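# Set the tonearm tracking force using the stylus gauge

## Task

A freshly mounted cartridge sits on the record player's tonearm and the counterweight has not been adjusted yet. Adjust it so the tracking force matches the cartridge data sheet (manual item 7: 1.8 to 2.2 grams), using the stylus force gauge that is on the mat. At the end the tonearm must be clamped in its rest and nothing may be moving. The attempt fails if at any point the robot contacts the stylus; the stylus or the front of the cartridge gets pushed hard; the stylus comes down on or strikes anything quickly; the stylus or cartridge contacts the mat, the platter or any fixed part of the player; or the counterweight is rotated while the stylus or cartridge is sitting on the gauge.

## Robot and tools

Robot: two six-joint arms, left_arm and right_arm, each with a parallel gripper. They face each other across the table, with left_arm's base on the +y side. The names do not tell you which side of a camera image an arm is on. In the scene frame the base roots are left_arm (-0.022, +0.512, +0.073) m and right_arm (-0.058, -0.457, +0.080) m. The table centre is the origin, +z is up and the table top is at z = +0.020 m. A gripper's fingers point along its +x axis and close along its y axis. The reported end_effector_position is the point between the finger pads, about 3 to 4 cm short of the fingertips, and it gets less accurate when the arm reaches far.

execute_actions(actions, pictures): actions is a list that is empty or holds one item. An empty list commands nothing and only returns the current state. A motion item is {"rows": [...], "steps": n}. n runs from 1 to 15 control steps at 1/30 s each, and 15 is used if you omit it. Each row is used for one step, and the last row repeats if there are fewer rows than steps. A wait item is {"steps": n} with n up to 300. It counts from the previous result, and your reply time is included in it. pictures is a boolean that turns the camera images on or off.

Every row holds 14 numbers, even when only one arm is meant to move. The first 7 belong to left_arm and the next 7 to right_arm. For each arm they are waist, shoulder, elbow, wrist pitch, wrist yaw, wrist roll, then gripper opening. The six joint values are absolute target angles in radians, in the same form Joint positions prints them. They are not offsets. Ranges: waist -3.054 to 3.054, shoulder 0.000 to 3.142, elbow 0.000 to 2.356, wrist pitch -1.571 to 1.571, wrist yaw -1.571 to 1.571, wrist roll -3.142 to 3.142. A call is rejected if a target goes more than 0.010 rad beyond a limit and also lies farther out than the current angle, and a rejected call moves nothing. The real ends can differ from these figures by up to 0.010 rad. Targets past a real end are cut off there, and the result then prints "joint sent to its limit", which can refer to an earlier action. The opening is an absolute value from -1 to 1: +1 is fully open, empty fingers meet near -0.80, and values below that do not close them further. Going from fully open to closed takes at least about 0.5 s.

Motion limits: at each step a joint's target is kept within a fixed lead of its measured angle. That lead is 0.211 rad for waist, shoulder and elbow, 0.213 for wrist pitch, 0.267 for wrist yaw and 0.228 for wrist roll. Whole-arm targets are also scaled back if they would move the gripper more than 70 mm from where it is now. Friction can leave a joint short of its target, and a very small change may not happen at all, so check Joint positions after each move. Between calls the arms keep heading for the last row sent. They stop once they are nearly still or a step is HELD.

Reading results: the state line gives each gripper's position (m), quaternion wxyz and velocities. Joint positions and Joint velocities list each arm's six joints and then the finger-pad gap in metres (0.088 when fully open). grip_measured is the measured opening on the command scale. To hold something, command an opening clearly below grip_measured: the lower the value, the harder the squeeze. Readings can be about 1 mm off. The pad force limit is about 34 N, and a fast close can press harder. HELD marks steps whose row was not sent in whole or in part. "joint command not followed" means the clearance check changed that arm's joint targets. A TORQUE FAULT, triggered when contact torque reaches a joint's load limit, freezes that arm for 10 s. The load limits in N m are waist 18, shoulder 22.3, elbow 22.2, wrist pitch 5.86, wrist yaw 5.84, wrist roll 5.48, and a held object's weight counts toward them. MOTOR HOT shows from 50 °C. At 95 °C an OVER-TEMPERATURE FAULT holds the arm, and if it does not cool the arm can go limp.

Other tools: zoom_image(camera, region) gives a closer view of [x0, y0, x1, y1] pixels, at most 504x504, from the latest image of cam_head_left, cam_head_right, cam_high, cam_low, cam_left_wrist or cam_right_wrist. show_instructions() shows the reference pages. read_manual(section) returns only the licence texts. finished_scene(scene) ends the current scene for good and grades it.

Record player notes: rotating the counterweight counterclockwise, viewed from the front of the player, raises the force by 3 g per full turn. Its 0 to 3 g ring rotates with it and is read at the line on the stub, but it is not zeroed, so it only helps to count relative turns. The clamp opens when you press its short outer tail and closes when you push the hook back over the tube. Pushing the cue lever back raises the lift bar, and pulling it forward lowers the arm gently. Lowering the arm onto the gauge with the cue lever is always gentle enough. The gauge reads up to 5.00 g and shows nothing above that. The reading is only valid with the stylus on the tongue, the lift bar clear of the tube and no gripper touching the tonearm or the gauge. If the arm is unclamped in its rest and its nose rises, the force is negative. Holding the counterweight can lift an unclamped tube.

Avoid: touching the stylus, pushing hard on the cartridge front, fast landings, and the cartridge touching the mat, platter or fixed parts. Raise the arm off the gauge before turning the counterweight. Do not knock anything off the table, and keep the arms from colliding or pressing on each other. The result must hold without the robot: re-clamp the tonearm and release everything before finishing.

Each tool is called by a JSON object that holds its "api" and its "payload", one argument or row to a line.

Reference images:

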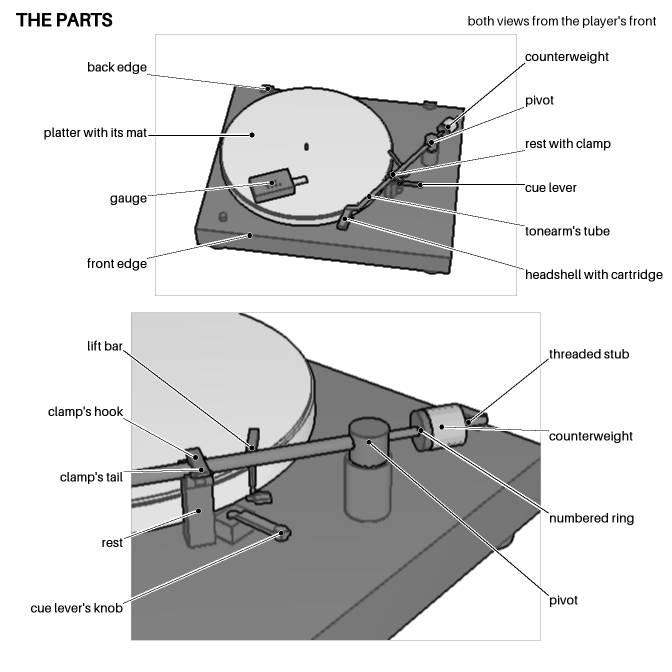

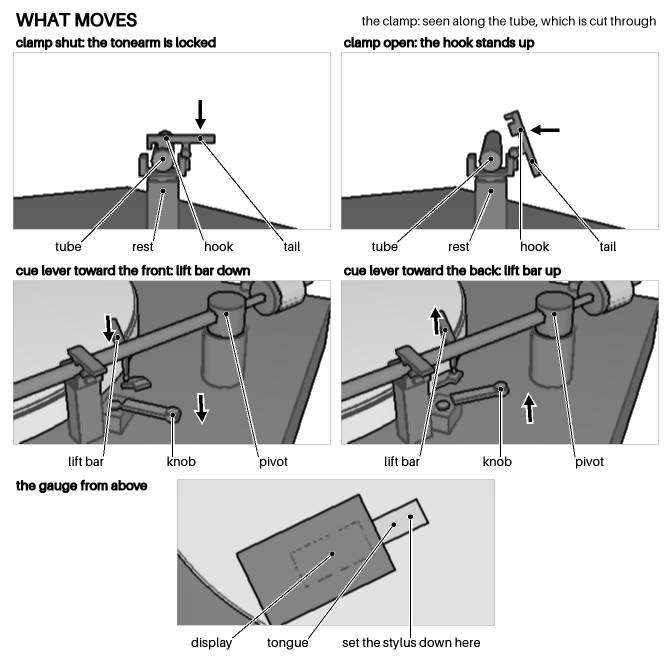

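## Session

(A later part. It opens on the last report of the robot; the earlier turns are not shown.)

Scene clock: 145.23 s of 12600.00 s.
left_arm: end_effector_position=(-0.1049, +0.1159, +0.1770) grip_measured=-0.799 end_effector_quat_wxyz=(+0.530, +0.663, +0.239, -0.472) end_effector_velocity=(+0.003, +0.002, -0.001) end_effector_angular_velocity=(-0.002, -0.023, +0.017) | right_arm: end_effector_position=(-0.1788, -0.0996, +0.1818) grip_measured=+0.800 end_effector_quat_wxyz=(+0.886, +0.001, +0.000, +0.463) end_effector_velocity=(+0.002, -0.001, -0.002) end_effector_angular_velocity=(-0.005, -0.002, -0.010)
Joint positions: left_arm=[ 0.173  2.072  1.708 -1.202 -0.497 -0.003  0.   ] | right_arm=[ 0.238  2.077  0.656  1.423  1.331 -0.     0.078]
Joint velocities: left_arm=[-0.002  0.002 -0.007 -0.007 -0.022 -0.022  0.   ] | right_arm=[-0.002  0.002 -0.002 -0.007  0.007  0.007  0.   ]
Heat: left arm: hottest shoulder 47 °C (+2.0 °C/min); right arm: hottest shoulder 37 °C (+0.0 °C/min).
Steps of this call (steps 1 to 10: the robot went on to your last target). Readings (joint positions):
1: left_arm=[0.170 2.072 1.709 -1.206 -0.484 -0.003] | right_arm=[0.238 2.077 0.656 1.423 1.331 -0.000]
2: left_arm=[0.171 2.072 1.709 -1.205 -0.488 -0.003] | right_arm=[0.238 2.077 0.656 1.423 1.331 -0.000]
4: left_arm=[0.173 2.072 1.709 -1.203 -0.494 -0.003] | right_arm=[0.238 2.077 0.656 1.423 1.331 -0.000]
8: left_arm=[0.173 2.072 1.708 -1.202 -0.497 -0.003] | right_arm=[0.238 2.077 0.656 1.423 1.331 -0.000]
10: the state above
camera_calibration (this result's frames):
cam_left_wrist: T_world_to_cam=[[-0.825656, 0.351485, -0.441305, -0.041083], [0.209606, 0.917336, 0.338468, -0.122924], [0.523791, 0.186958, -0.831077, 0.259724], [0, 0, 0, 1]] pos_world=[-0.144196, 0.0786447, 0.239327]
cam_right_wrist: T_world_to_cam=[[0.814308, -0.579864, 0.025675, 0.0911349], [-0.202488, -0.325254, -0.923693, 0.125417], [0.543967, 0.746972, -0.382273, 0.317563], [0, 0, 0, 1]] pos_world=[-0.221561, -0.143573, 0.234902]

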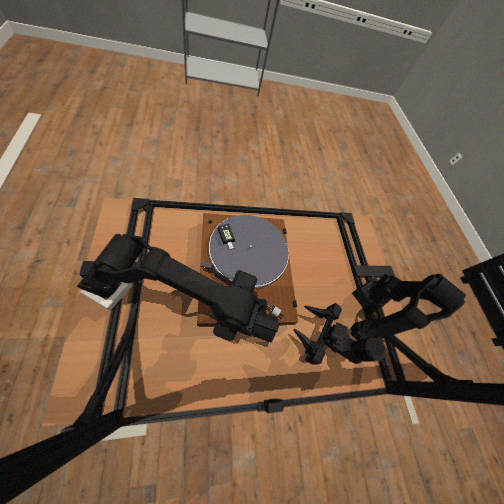

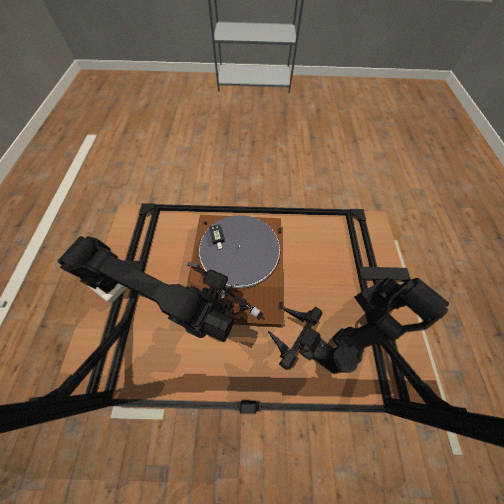

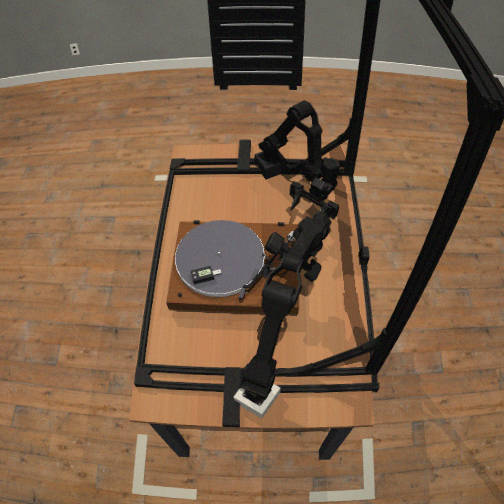

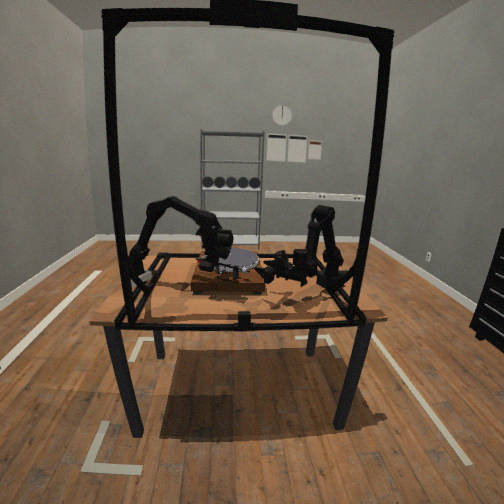

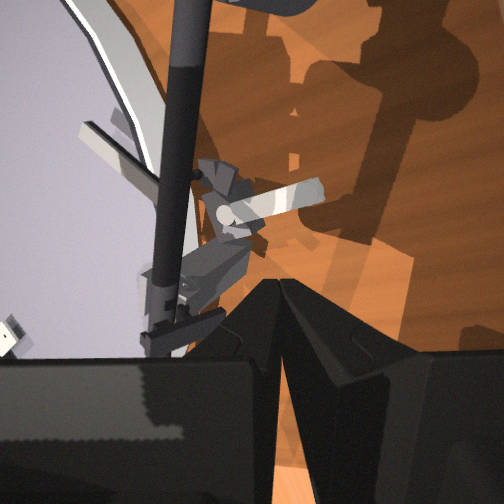

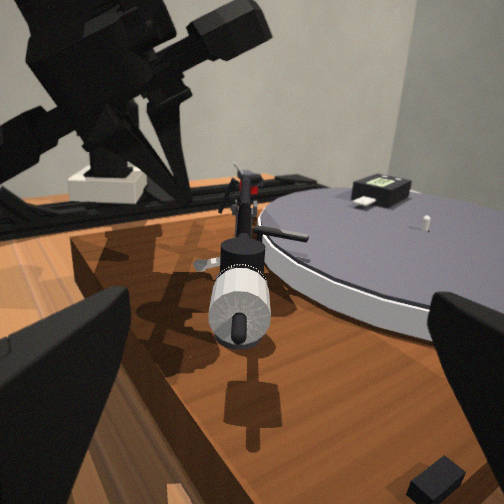

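{"api": "execute_actions", "payload": {
  "actions": [
    {"rows": [[0.174,2.085,1.67,-1.16,-0.5,0,-0.85,0.239,2.082,0.657,1.425,1.33,0,0.8],[0.174,2.095,1.64,-1.12,-0.5,0,-0.85,0.239,2.082,0.657,1.425,1.33,0,0.8],[0.174,2.105,1.61,-1.08,-0.5,0,-0.85,0.239,2.082,0.657,1.425,1.33,0,0.8],[0.174,2.115,1.58,-1.04,-0.5,0,-0.85,0.239,2.082,0.657,1.425,1.33,0,0.8],[0.174,2.12,1.565,-1.02,-0.5,0,-0.85,0.239,2.082,0.657,1.425,1.33,0,0.8]], "steps": 15}
  ],
  "pictures": false
}}

{"api": "execute_actions", "payload": {
  "actions": [
    {"steps": 8}
  ]
}}

Scene clock: 150.57 s of 12600.00 s.
left_arm: end_effector_position=(-0.1045, +0.1161, +0.1244) grip_measured=-0.799 end_effector_quat_wxyz=(+0.528, +0.666, +0.239, -0.469) end_effector_velocity=(+0.005, +0.002, +0.001) end_effector_angular_velocity=(-0.000, -0.024, +0.009) | right_arm: end_effector_position=(-0.1788, -0.0996, +0.1817) grip_measured=+0.800 end_effector_quat_wxyz=(+0.886, +0.001, +0.000, +0.463) end_effector_velocity=(-0.000, +0.001, +0.001) end_effector_angular_velocity=(-0.006, -0.008, +0.005)
Joint positions: left_arm=[ 0.173  2.123  1.571 -1.022 -0.5   -0.003  0.   ] | right_arm=[ 0.238  2.077  0.656  1.423  1.331 -0.     0.078]
Joint velocities: left_arm=[ 0.002 -0.002 -0.007 -0.007 -0.022 -0.007  0.   ] | right_arm=[-0.002 -0.002  0.002 -0.007 -0.007 -0.007 -0.   ]
Heat: left arm: hottest shoulder 47 °C (+2.0 °C/min); right arm: hottest shoulder 37 °C (+0.0 °C/min).
Steps of this call (steps 1 to 30: the robot went on to your last target; steps 31 to 90: nothing new was sent; then 1.83 s passed at rest; steps 91 to 105: all 15 steps of this action). Readings (joint positions):
91: left_arm=[0.173 2.072 1.702 -1.192 -0.498 -0.003] | right_arm=[0.238 2.077 0.656 1.423 1.331 -0.000]
92: left_arm=[0.173 2.072 1.690 -1.170 -0.499 -0.003] | right_arm=[0.238 2.077 0.656 1.423 1.331 -0.000]
94: left_arm=[0.173 2.076 1.654 -1.113 -0.500 -0.003] | right_arm=[0.238 2.077 0.656 1.423 1.331 -0.000]
98: left_arm=[0.173 2.109 1.589 -1.045 -0.500 -0.003] | right_arm=[0.238 2.077 0.656 1.423 1.331 -0.000]
105: the state above

Scene clock: 150.83 s of 12600.00 s.
left_arm: end_effector_position=(-0.1045, +0.1159, +0.1244) grip_measured=-0.799 end_effector_quat_wxyz=(+0.528, +0.666, +0.239, -0.469) end_effector_velocity=(+0.003, +0.001, +0.000) end_effector_angular_velocity=(-0.000, -0.024, +0.004) | right_arm: end_effector_position=(-0.1788, -0.0996, +0.1817) grip_measured=+0.800 end_effector_quat_wxyz=(+0.886, +0.001, +0.000, +0.463) end_effector_velocity=(+0.002, -0.001, -0.000) end_effector_angular_velocity=(-0.010, -0.011, -0.010)
Joint positions: left_arm=[ 0.173  2.123  1.571 -1.021 -0.5   -0.003  0.   ] | right_arm=[ 0.238  2.077  0.656  1.423  1.331 -0.     0.078]
Joint velocities: left_arm=[-0.002  0.002 -0.002 -0.007 -0.022 -0.007  0.   ] | right_arm=[-0.002 -0.002 -0.002 -0.007  0.007 -0.007 -0.   ]
Heat: left arm: hottest shoulder 47 °C (+2.0 °C/min); right arm: hottest shoulder 37 °C (+0.0 °C/min).
Steps of this call (steps 1 to 8: the robot went on to your last target). Readings (joint positions):
1: left_arm=[0.173 2.123 1.571 -1.022 -0.500 -0.003] | right_arm=[0.238 2.077 0.656 1.423 1.331 -0.000]
2: left_arm=[0.173 2.123 1.571 -1.022 -0.500 -0.003] | right_arm=[0.238 2.077 0.656 1.423 1.331 -0.000]
4: left_arm=[0.173 2.123 1.571 -1.022 -0.500 -0.003] | right_arm=[0.238 2.077 0.656 1.423 1.331 -0.000]
8: the state above
camera_calibration (this result's frames):
cam_left_wrist: T_world_to_cam=[[-0.823583, 0.35392, -0.443229, -0.063885], [0.208001, 0.915454, 0.344498, -0.105836], [0.527681, 0.191531, -0.827568, 0.215227], [0, 0, 0, 1]] pos_world=[-0.144172, 0.0782757, 0.18626]
cam_right_wrist: T_world_to_cam=[[0.814302, -0.579857, 0.0260464, 0.0910694], [-0.202254, -0.325518, -0.923651, 0.125309], [0.544064, 0.746863, -0.382348, 0.317536], [0, 0, 0, 1]] pos_world=[-0.221574, -0.143558, 0.234779]

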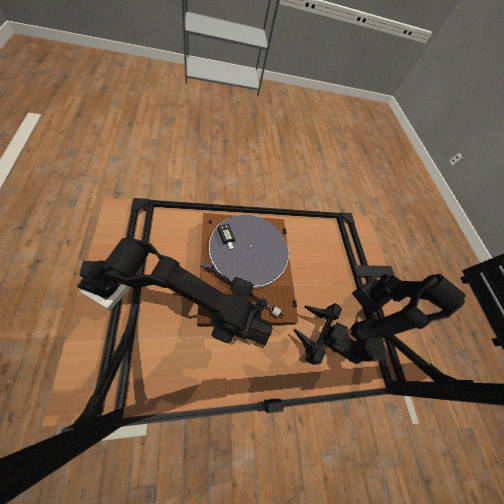

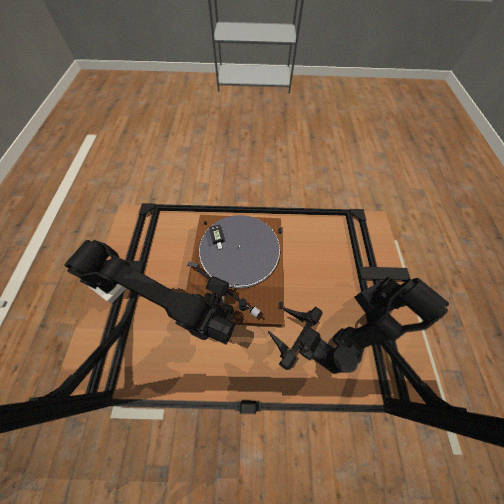

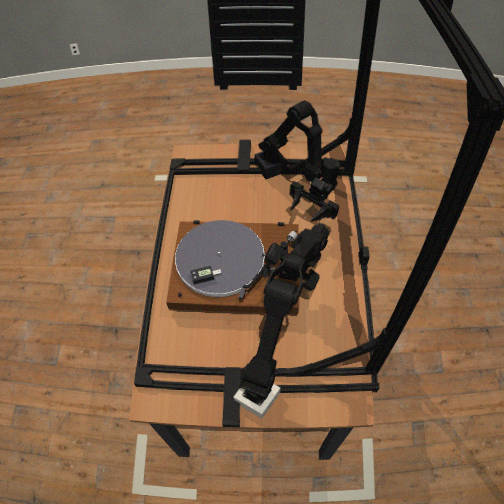

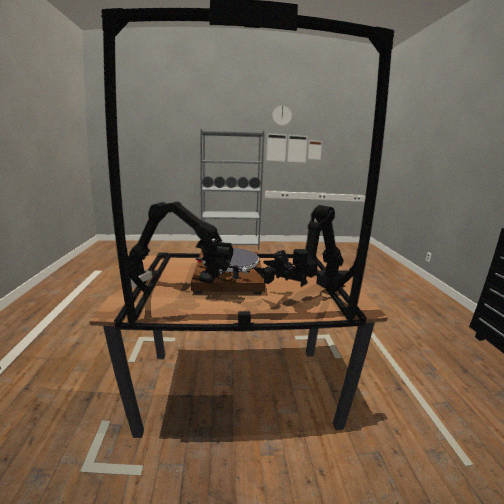

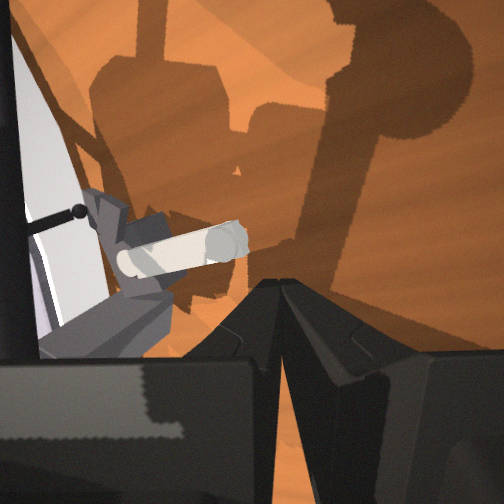

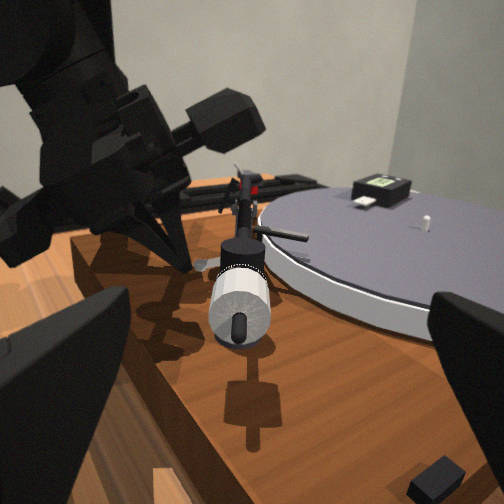

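{"api": "execute_actions", "payload": {
  "actions": [
    {"rows": [[0.209,2.12,1.565,-1.02,-0.5,0,-0.85,0.239,2.082,0.657,1.425,1.33,0,0.8]], "steps": 12}
  ],
  "pictures": false
}}

{"api": "execute_actions", "payload": {
  "actions": [
    {"rows": [[0.211,2.13,1.585,-1.026,-0.5,0,-0.85,0.239,2.082,0.657,1.425,1.33,0,0.8],[0.213,2.14,1.60,-1.032,-0.5,0,-0.85,0.239,2.082,0.657,1.425,1.33,0,0.8],[0.215,2.15,1.617,-1.038,-0.5,0,-0.85,0.239,2.082,0.657,1.425,1.33,0,0.8],[0.217,2.16,1.633,-1.044,-0.5,0,-0.85,0.239,2.082,0.657,1.425,1.33,0,0.8],[0.219,2.17,1.65,-1.05,-0.5,0,-0.85,0.239,2.082,0.657,1.425,1.33,0,0.8],[0.221,2.18,1.667,-1.057,-0.5,0,-0.85,0.239,2.082,0.657,1.425,1.33,0,0.8],[0.223,2.19,1.69,-1.064,-0.5,0,-0.85,0.239,2.082,0.657,1.425,1.33,0,0.8],[0.225,2.195,1.705,-1.07,-0.5,0,-0.85,0.239,2.082,0.657,1.425,1.33,0,0.8]], "steps": 15}
  ],
  "pictures": false
}}

{"api": "execute_actions", "payload": {
  "actions": [
    {"steps": 8}
  ]
}}

Scene clock: 159.37 s of 12600.00 s.
left_arm: end_effector_position=(-0.0899, +0.1133, +0.1243) grip_measured=-0.799 end_effector_quat_wxyz=(+0.537, +0.661, +0.251, -0.460) end_effector_velocity=(-0.002, +0.001, +0.001) end_effector_angular_velocity=(-0.012, +0.012, +0.030) | right_arm: end_effector_position=(-0.1788, -0.0996, +0.1816) grip_measured=+0.800 end_effector_quat_wxyz=(+0.886, +0.001, +0.000, +0.463) end_effector_velocity=(+0.003, +0.000, -0.001) end_effector_angular_velocity=(-0.006, -0.008, -0.000)
Joint positions: left_arm=[ 0.21   2.123  1.571 -1.021 -0.5   -0.003  0.   ] | right_arm=[ 0.238  2.077  0.656  1.424  1.331 -0.     0.078]
Joint velocities: left_arm=[-0.002 -0.002  0.002 -0.007  0.007 -0.037  0.   ] | right_arm=[-0.007  0.002 -0.007  0.007 -0.007 -0.007 -0.   ]
Heat: left arm: hottest shoulder 48 °C (+3.1 °C/min); right arm: hottest shoulder 37 °C (+0.0 °C/min).
Steps of this call (steps 1 to 15: the robot went on to your last target; steps 16 to 90: nothing new was sent; then 5.13 s passed at rest; steps 91 to 102: all 12 steps of this action). Readings (joint positions):
91: left_arm=[0.175 2.123 1.571 -1.021 -0.500 -0.003] | right_arm=[0.238 2.077 0.656 1.424 1.331 -0.000]
92: left_arm=[0.180 2.123 1.571 -1.021 -0.500 -0.003] | right_arm=[0.238 2.077 0.656 1.424 1.331 -0.000]
94: left_arm=[0.194 2.123 1.571 -1.021 -0.500 -0.003] | right_arm=[0.238 2.077 0.656 1.424 1.331 -0.000]
98: left_arm=[0.209 2.123 1.571 -1.021 -0.500 -0.003] | right_arm=[0.238 2.077 0.656 1.424 1.331 -0.000]
102: the state above

Scene clock: 159.87 s of 12600.00 s.
left_arm: end_effector_position=(-0.0913, +0.0950, +0.1273) grip_measured=-0.799 end_effector_quat_wxyz=(+0.540, +0.658, +0.256, -0.457) end_effector_velocity=(-0.000, -0.007, +0.003) end_effector_angular_velocity=(-0.017, -0.002, +0.009) | right_arm: end_effector_position=(-0.1788, -0.0996, +0.1816) grip_measured=+0.800 end_effector_quat_wxyz=(+0.886, +0.001, +0.000, +0.463) end_effector_velocity=(-0.000, +0.001, +0.002) end_effector_angular_velocity=(-0.002, -0.004, +0.005)
Joint positions: left_arm=[ 0.222  2.187  1.687 -1.07  -0.498 -0.003  0.   ] | right_arm=[ 0.238  2.077  0.656  1.424  1.331 -0.     0.078]
Joint velocities: left_arm=[ 0.002  0.017  0.037 -0.007 -0.007 -0.007  0.   ] | right_arm=[-0.002 -0.007  0.002 -0.007 -0.007 -0.007 -0.   ]
Heat: left arm: hottest shoulder 48 °C (+3.0 °C/min); right arm: hottest shoulder 37 °C (+0.0 °C/min).
Steps of this call (steps 1 to 15: all 15 steps of this action). Readings (joint positions):
1: left_arm=[0.210 2.123 1.571 -1.021 -0.500 -0.003] | right_arm=[0.238 2.077 0.656 1.424 1.331 -0.000]
2: left_arm=[0.210 2.124 1.573 -1.024 -0.500 -0.003] | right_arm=[0.238 2.077 0.656 1.424 1.331 -0.000]
4: left_arm=[0.210 2.133 1.591 -1.033 -0.500 -0.003] | right_arm=[0.238 2.077 0.656 1.424 1.331 -0.000]
8: left_arm=[0.215 2.166 1.650 -1.061 -0.498 -0.003] | right_arm=[0.238 2.077 0.656 1.424 1.331 -0.000]
15: the state above

Scene clock: 160.13 s of 12600.00 s.
left_arm: end_effector_position=(-0.0917, +0.0939, +0.1283) grip_measured=-0.799 end_effector_quat_wxyz=(+0.541, +0.657, +0.255, -0.458) end_effector_velocity=(-0.000, -0.001, -0.001) end_effector_angular_velocity=(-0.001, -0.007, -0.009) | right_arm: end_effector_position=(-0.1788, -0.0996, +0.1816) grip_measured=+0.800 end_effector_quat_wxyz=(+0.886, +0.001, +0.000, +0.463) end_effector_velocity=(-0.002, +0.001, +0.002) end_effector_angular_velocity=(-0.011, -0.016, +0.010)
Joint positions: left_arm=[ 0.222  2.187  1.692 -1.07  -0.497 -0.003  0.   ] | right_arm=[ 0.238  2.077  0.656  1.424  1.331 -0.     0.078]
Joint velocities: left_arm=[-0.002  0.002 -0.002  0.007 -0.007  0.007  0.   ] | right_arm=[ 0.002 -0.007  0.002 -0.007 -0.007 -0.022 -0.   ]
Heat: left arm: hottest shoulder 48 °C (+3.0 °C/min); right arm: hottest shoulder 37 °C (+0.0 °C/min).
Steps of this call (steps 1 to 8: the robot went on to your last target). Readings (joint positions):
1: left_arm=[0.222 2.187 1.688 -1.070 -0.498 -0.003] | right_arm=[0.238 2.077 0.656 1.424 1.331 -0.000]
2: left_arm=[0.222 2.187 1.689 -1.070 -0.498 -0.003] | right_arm=[0.238 2.077 0.656 1.424 1.331 -0.000]
4: left_arm=[0.222 2.187 1.691 -1.070 -0.497 -0.003] | right_arm=[0.238 2.077 0.656 1.424 1.331 -0.000]
8: the state above
camera_calibration (this result's frames):
cam_left_wrist: T_world_to_cam=[[-0.842002, 0.310286, -0.441311, -0.0415811], [0.16427, 0.926658, 0.338113, -0.0939295], [0.513856, 0.212198, -0.831218, 0.213224], [0, 0, 0, 1]] pos_world=[-0.129148, 0.0546968, 0.190644]
cam_right_wrist: T_world_to_cam=[[0.814302, -0.579857, 0.0260464, 0.0910707], [-0.202254, -0.325518, -0.923651, 0.12523], [0.544064, 0.746863, -0.382348, 0.317503], [0, 0, 0, 1]] pos_world=[-0.221573, -0.143559, 0.234694]

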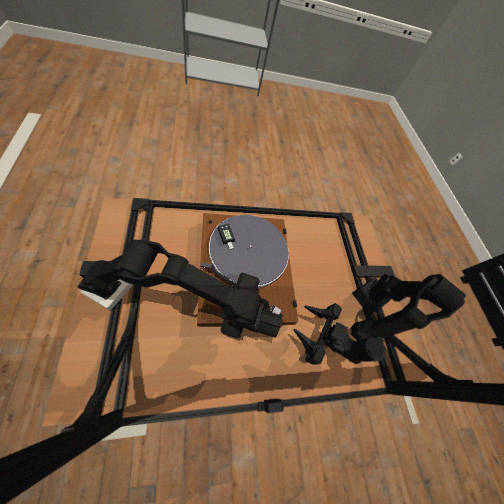

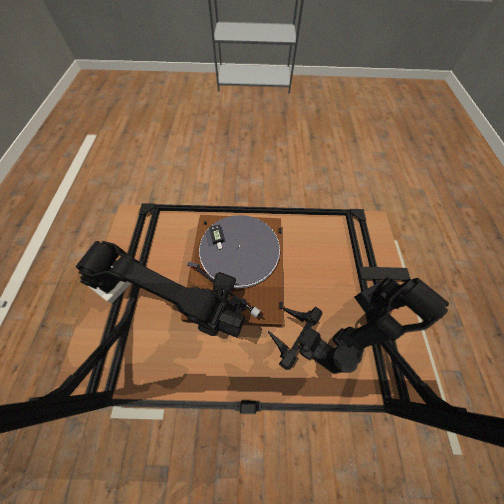

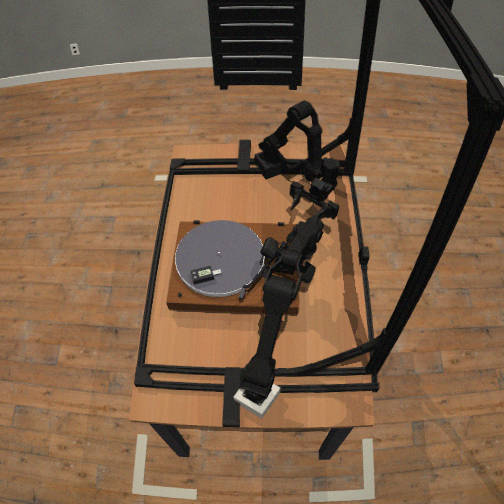

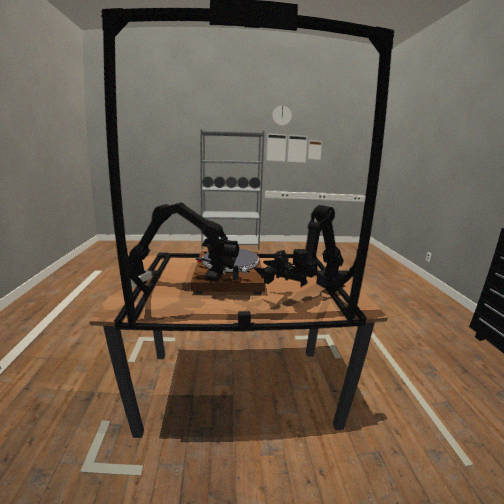

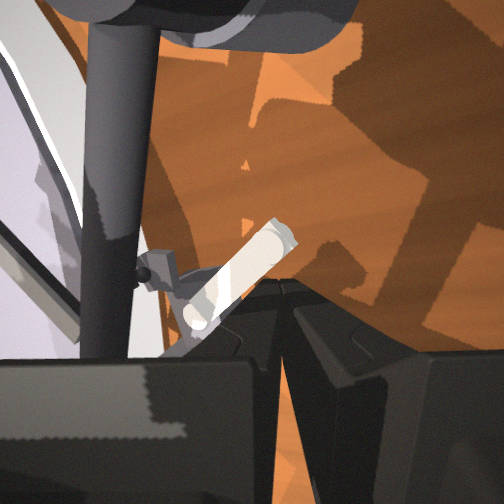

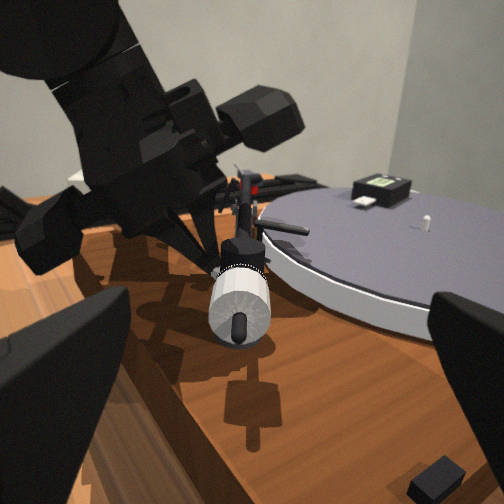

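{"api": "execute_actions", "payload": {
  "actions": [
    {"rows": [[0.222,2.205,1.715,-1.075,-0.5,0,-0.85,0.239,2.082,0.657,1.425,1.33,0,0.8],[0.222,2.215,1.73,-1.08,-0.5,0,-0.85,0.239,2.082,0.657,1.425,1.33,0,0.8],[0.222,2.225,1.745,-1.087,-0.5,0,-0.85,0.239,2.082,0.657,1.425,1.33,0,0.8]], "steps": 15}
  ]
}}

{"api": "zoom_image", "payload": {
  "camera": "cam_right_wrist",
  "region": [170, 140, 320, 280]
}}

Scene clock: 164.40 s of 12600.00 s.
left_arm: end_effector_position=(-0.0936, +0.0883, +0.1273) grip_measured=-0.799 end_effector_quat_wxyz=(+0.540, +0.658, +0.256, -0.458) end_effector_velocity=(-0.003, +0.003, -0.002) end_effector_angular_velocity=(+0.004, +0.006, +0.012) | right_arm: end_effector_position=(-0.1788, -0.0996, +0.1816) grip_measured=+0.800 end_effector_quat_wxyz=(+0.886, +0.001, +0.000, +0.463) end_effector_velocity=(-0.003, +0.001, -0.000) end_effector_angular_velocity=(-0.001, +0.001, +0.024)
Joint positions: left_arm=[ 0.222  2.215  1.732 -1.086 -0.498 -0.002  0.   ] | right_arm=[ 0.238  2.077  0.656  1.424  1.331 -0.     0.078]
Joint velocities: left_arm=[-0.007  0.002 -0.002 -0.007  0.007 -0.022  0.   ] | right_arm=[ 0.002 -0.002 -0.002 -0.007 -0.022  0.007 -0.   ]
Heat: left arm: hottest shoulder 49 °C (+4.0 °C/min); right arm: hottest shoulder 37 °C (+0.0 °C/min).
Steps of this call (steps 1 to 15: the robot went on to your last target; steps 16 to 90: nothing new was sent; then 0.77 s passed at rest; steps 91 to 105: all 15 steps of this action). Readings (joint positions):
91: left_arm=[0.222 2.189 1.694 -1.072 -0.497 -0.002] | right_arm=[0.238 2.077 0.656 1.424 1.331 -0.000]
92: left_arm=[0.222 2.192 1.699 -1.075 -0.497 -0.002] | right_arm=[0.238 2.077 0.656 1.424 1.331 -0.000]
94: left_arm=[0.222 2.203 1.716 -1.080 -0.498 -0.002] | right_arm=[0.238 2.077 0.656 1.424 1.331 -0.000]
98: left_arm=[0.222 2.213 1.730 -1.084 -0.498 -0.002] | right_arm=[0.238 2.077 0.656 1.424 1.331 -0.000]
105: the state above
camera_calibration (this result's frames):
cam_left_wrist: T_world_to_cam=[[-0.841215, 0.31202, -0.44159, -0.0419294], [0.164054, 0.925485, 0.341414, -0.0884356], [0.515213, 0.214758, -0.82972, 0.214243], [0, 0, 0, 1]] pos_world=[-0.131144, 0.0489183, 0.189439]
cam_right_wrist: T_world_to_cam=[[0.814302, -0.579857, 0.0260464, 0.0910707], [-0.202254, -0.325518, -0.923651, 0.12523], [0.544064, 0.746863, -0.382348, 0.317503], [0, 0, 0, 1]] pos_world=[-0.221573, -0.143559, 0.234694]

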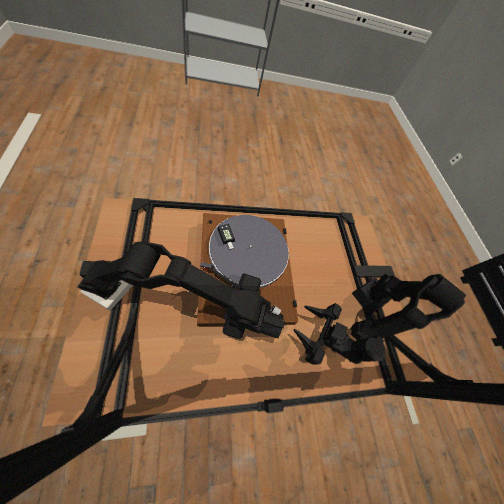

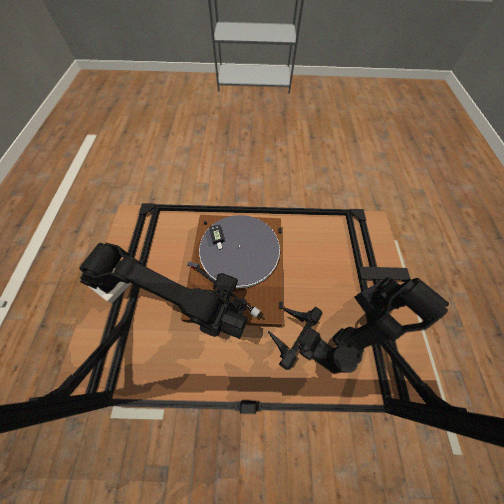

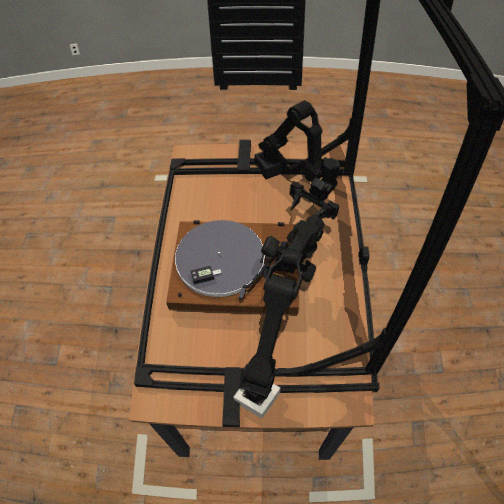

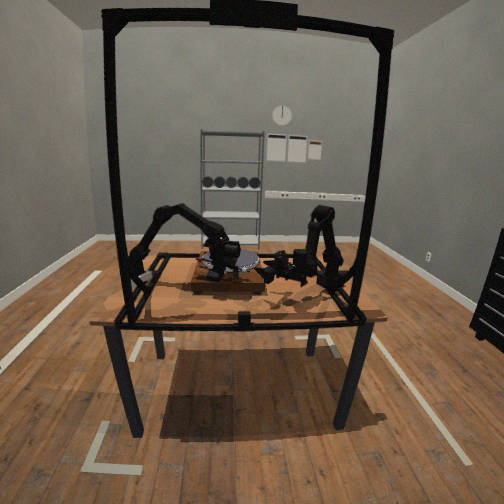

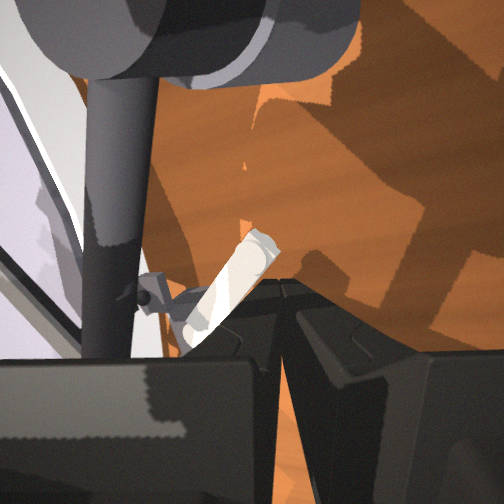

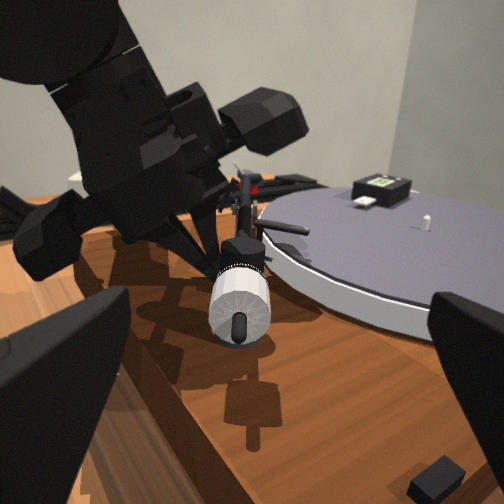

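Region (170, 140, 320, 280) of cam_right_wrist's 504x504 image, scaled by 3.360, with more detail than that image has; it fills the top 470 rows of this view, and the rest is white.

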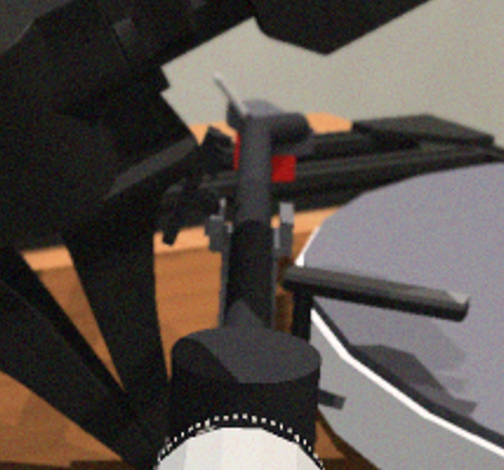

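{"api": "execute_actions", "payload": {
  "actions": [
    {"rows": [[0.228,2.232,1.755,-1.09,-0.5,0,-0.85,0.239,2.082,0.657,1.425,1.33,0,0.8],[0.232,2.24,1.768,-1.096,-0.5,0,-0.85,0.239,2.082,0.657,1.425,1.33,0,0.8],[0.236,2.247,1.78,-1.10,-0.5,0,-0.85,0.239,2.082,0.657,1.425,1.33,0,0.8]], "steps": 15}
  ]
}}

{"api": "zoom_image", "payload": {
  "camera": "cam_right_wrist",
  "region": [170, 140, 320, 280]
}}

Scene clock: 170.00 s of 12600.00 s.
left_arm: end_effector_position=(-0.0935, +0.0853, +0.1272) grip_measured=-0.799 end_effector_quat_wxyz=(+0.538, +0.660, +0.258, -0.455) end_effector_velocity=(+0.000, +0.001, +0.002) end_effector_angular_velocity=(+0.003, -0.009, -0.009) | right_arm: end_effector_position=(-0.1788, -0.0996, +0.1815) grip_measured=+0.800 end_effector_quat_wxyz=(+0.886, +0.001, +0.000, +0.463) end_effector_velocity=(+0.004, -0.000, -0.000) end_effector_angular_velocity=(-0.010, -0.011, -0.015)
Joint positions: left_arm=[ 0.225  2.234  1.764 -1.108 -0.496 -0.002  0.   ] | right_arm=[ 0.238  2.078  0.656  1.424  1.331 -0.     0.078]
Joint velocities: left_arm=[-0.002 -0.002  0.002 -0.007 -0.007  0.007  0.   ] | right_arm=[-0.007 -0.002 -0.002 -0.007  0.007 -0.007 -0.   ]
Heat: left arm: hottest shoulder 49 °C (+3.0 °C/min); right arm: hottest shoulder 37 °C (+0.0 °C/min).
Steps of this call (steps 1 to 15: the robot went on to your last target; steps 16 to 90: nothing new was sent; then 2.10 s passed at rest; steps 91 to 105: all 15 steps of this action). Readings (joint positions):
91: left_arm=[0.222 2.216 1.735 -1.088 -0.498 -0.002] | right_arm=[0.238 2.078 0.656 1.424 1.331 -0.000]
92: left_arm=[0.223 2.220 1.740 -1.091 -0.498 -0.002] | right_arm=[0.238 2.078 0.656 1.424 1.331 -0.000]
94: left_arm=[0.225 2.228 1.754 -1.098 -0.497 -0.002] | right_arm=[0.238 2.078 0.656 1.424 1.331 -0.000]
98: left_arm=[0.225 2.233 1.762 -1.106 -0.496 -0.002] | right_arm=[0.238 2.078 0.656 1.424 1.331 -0.000]
105: the state above
camera_calibration (this result's frames):
cam_left_wrist: T_world_to_cam=[[-0.841702, 0.313376, -0.439696, -0.0413849], [0.160861, 0.9229, 0.349827, -0.0868247], [0.515423, 0.22372, -0.827217, 0.213684], [0, 0, 0, 1]] pos_world=[-0.131005, 0.0452943, 0.18894]
cam_right_wrist: T_world_to_cam=[[0.814295, -0.579849, 0.0264179, 0.0910052], [-0.202021, -0.325782, -0.923609, 0.125122], [0.544161, 0.746753, -0.382424, 0.317476], [0, 0, 0, 1]] pos_world=[-0.221586, -0.143544, 0.234571]

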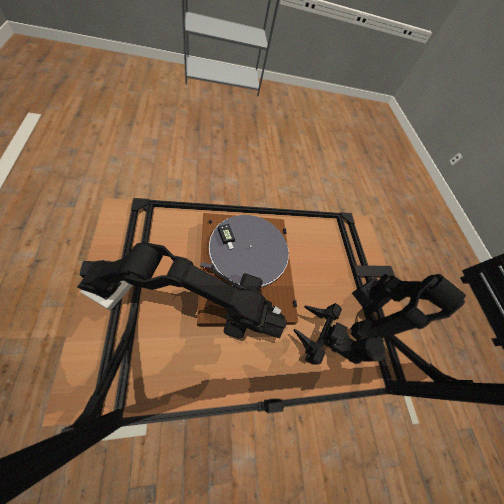

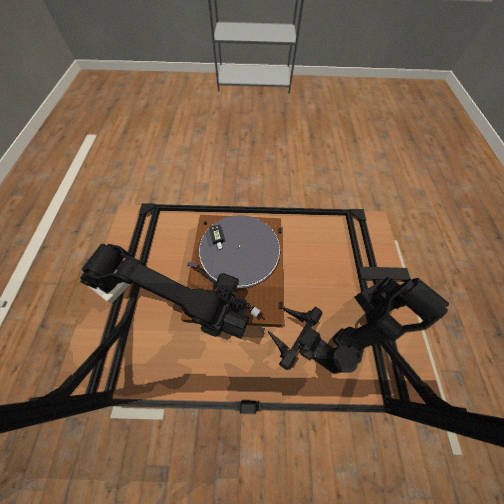

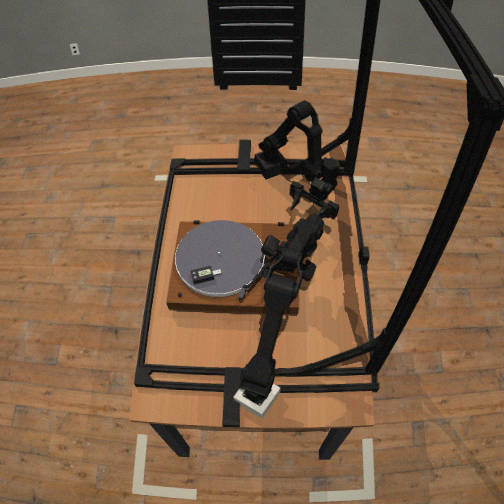

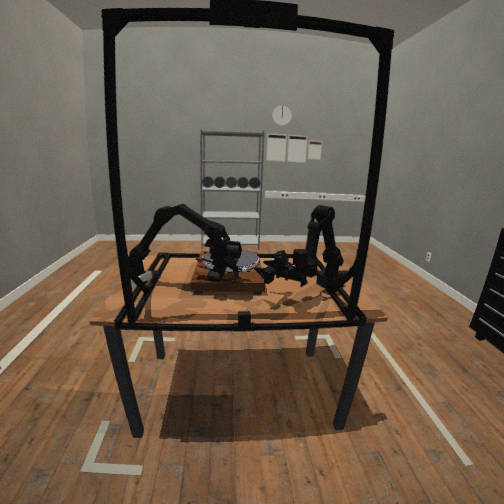

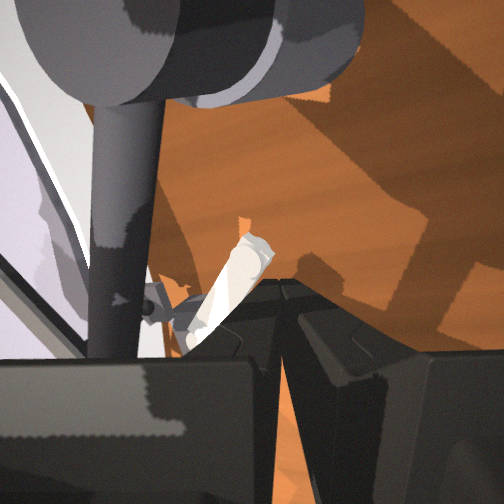

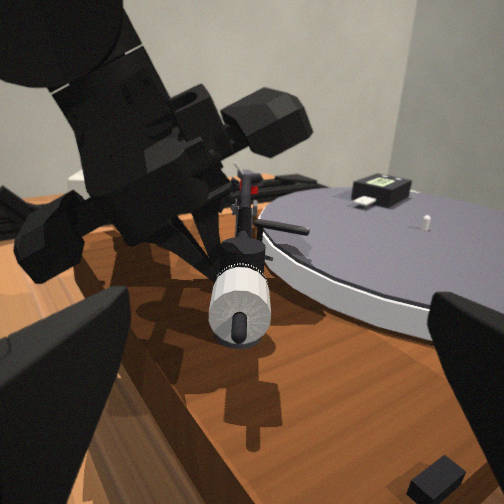

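Region (170, 140, 320, 280) of cam_right_wrist's 504x504 image, scaled by 3.360, with more detail than that image has; it fills the top 470 rows of this view, and the rest is white.

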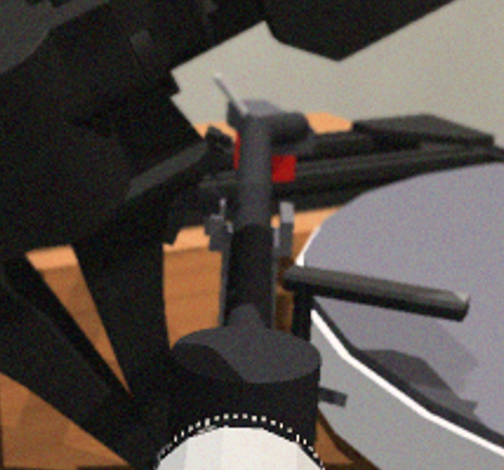

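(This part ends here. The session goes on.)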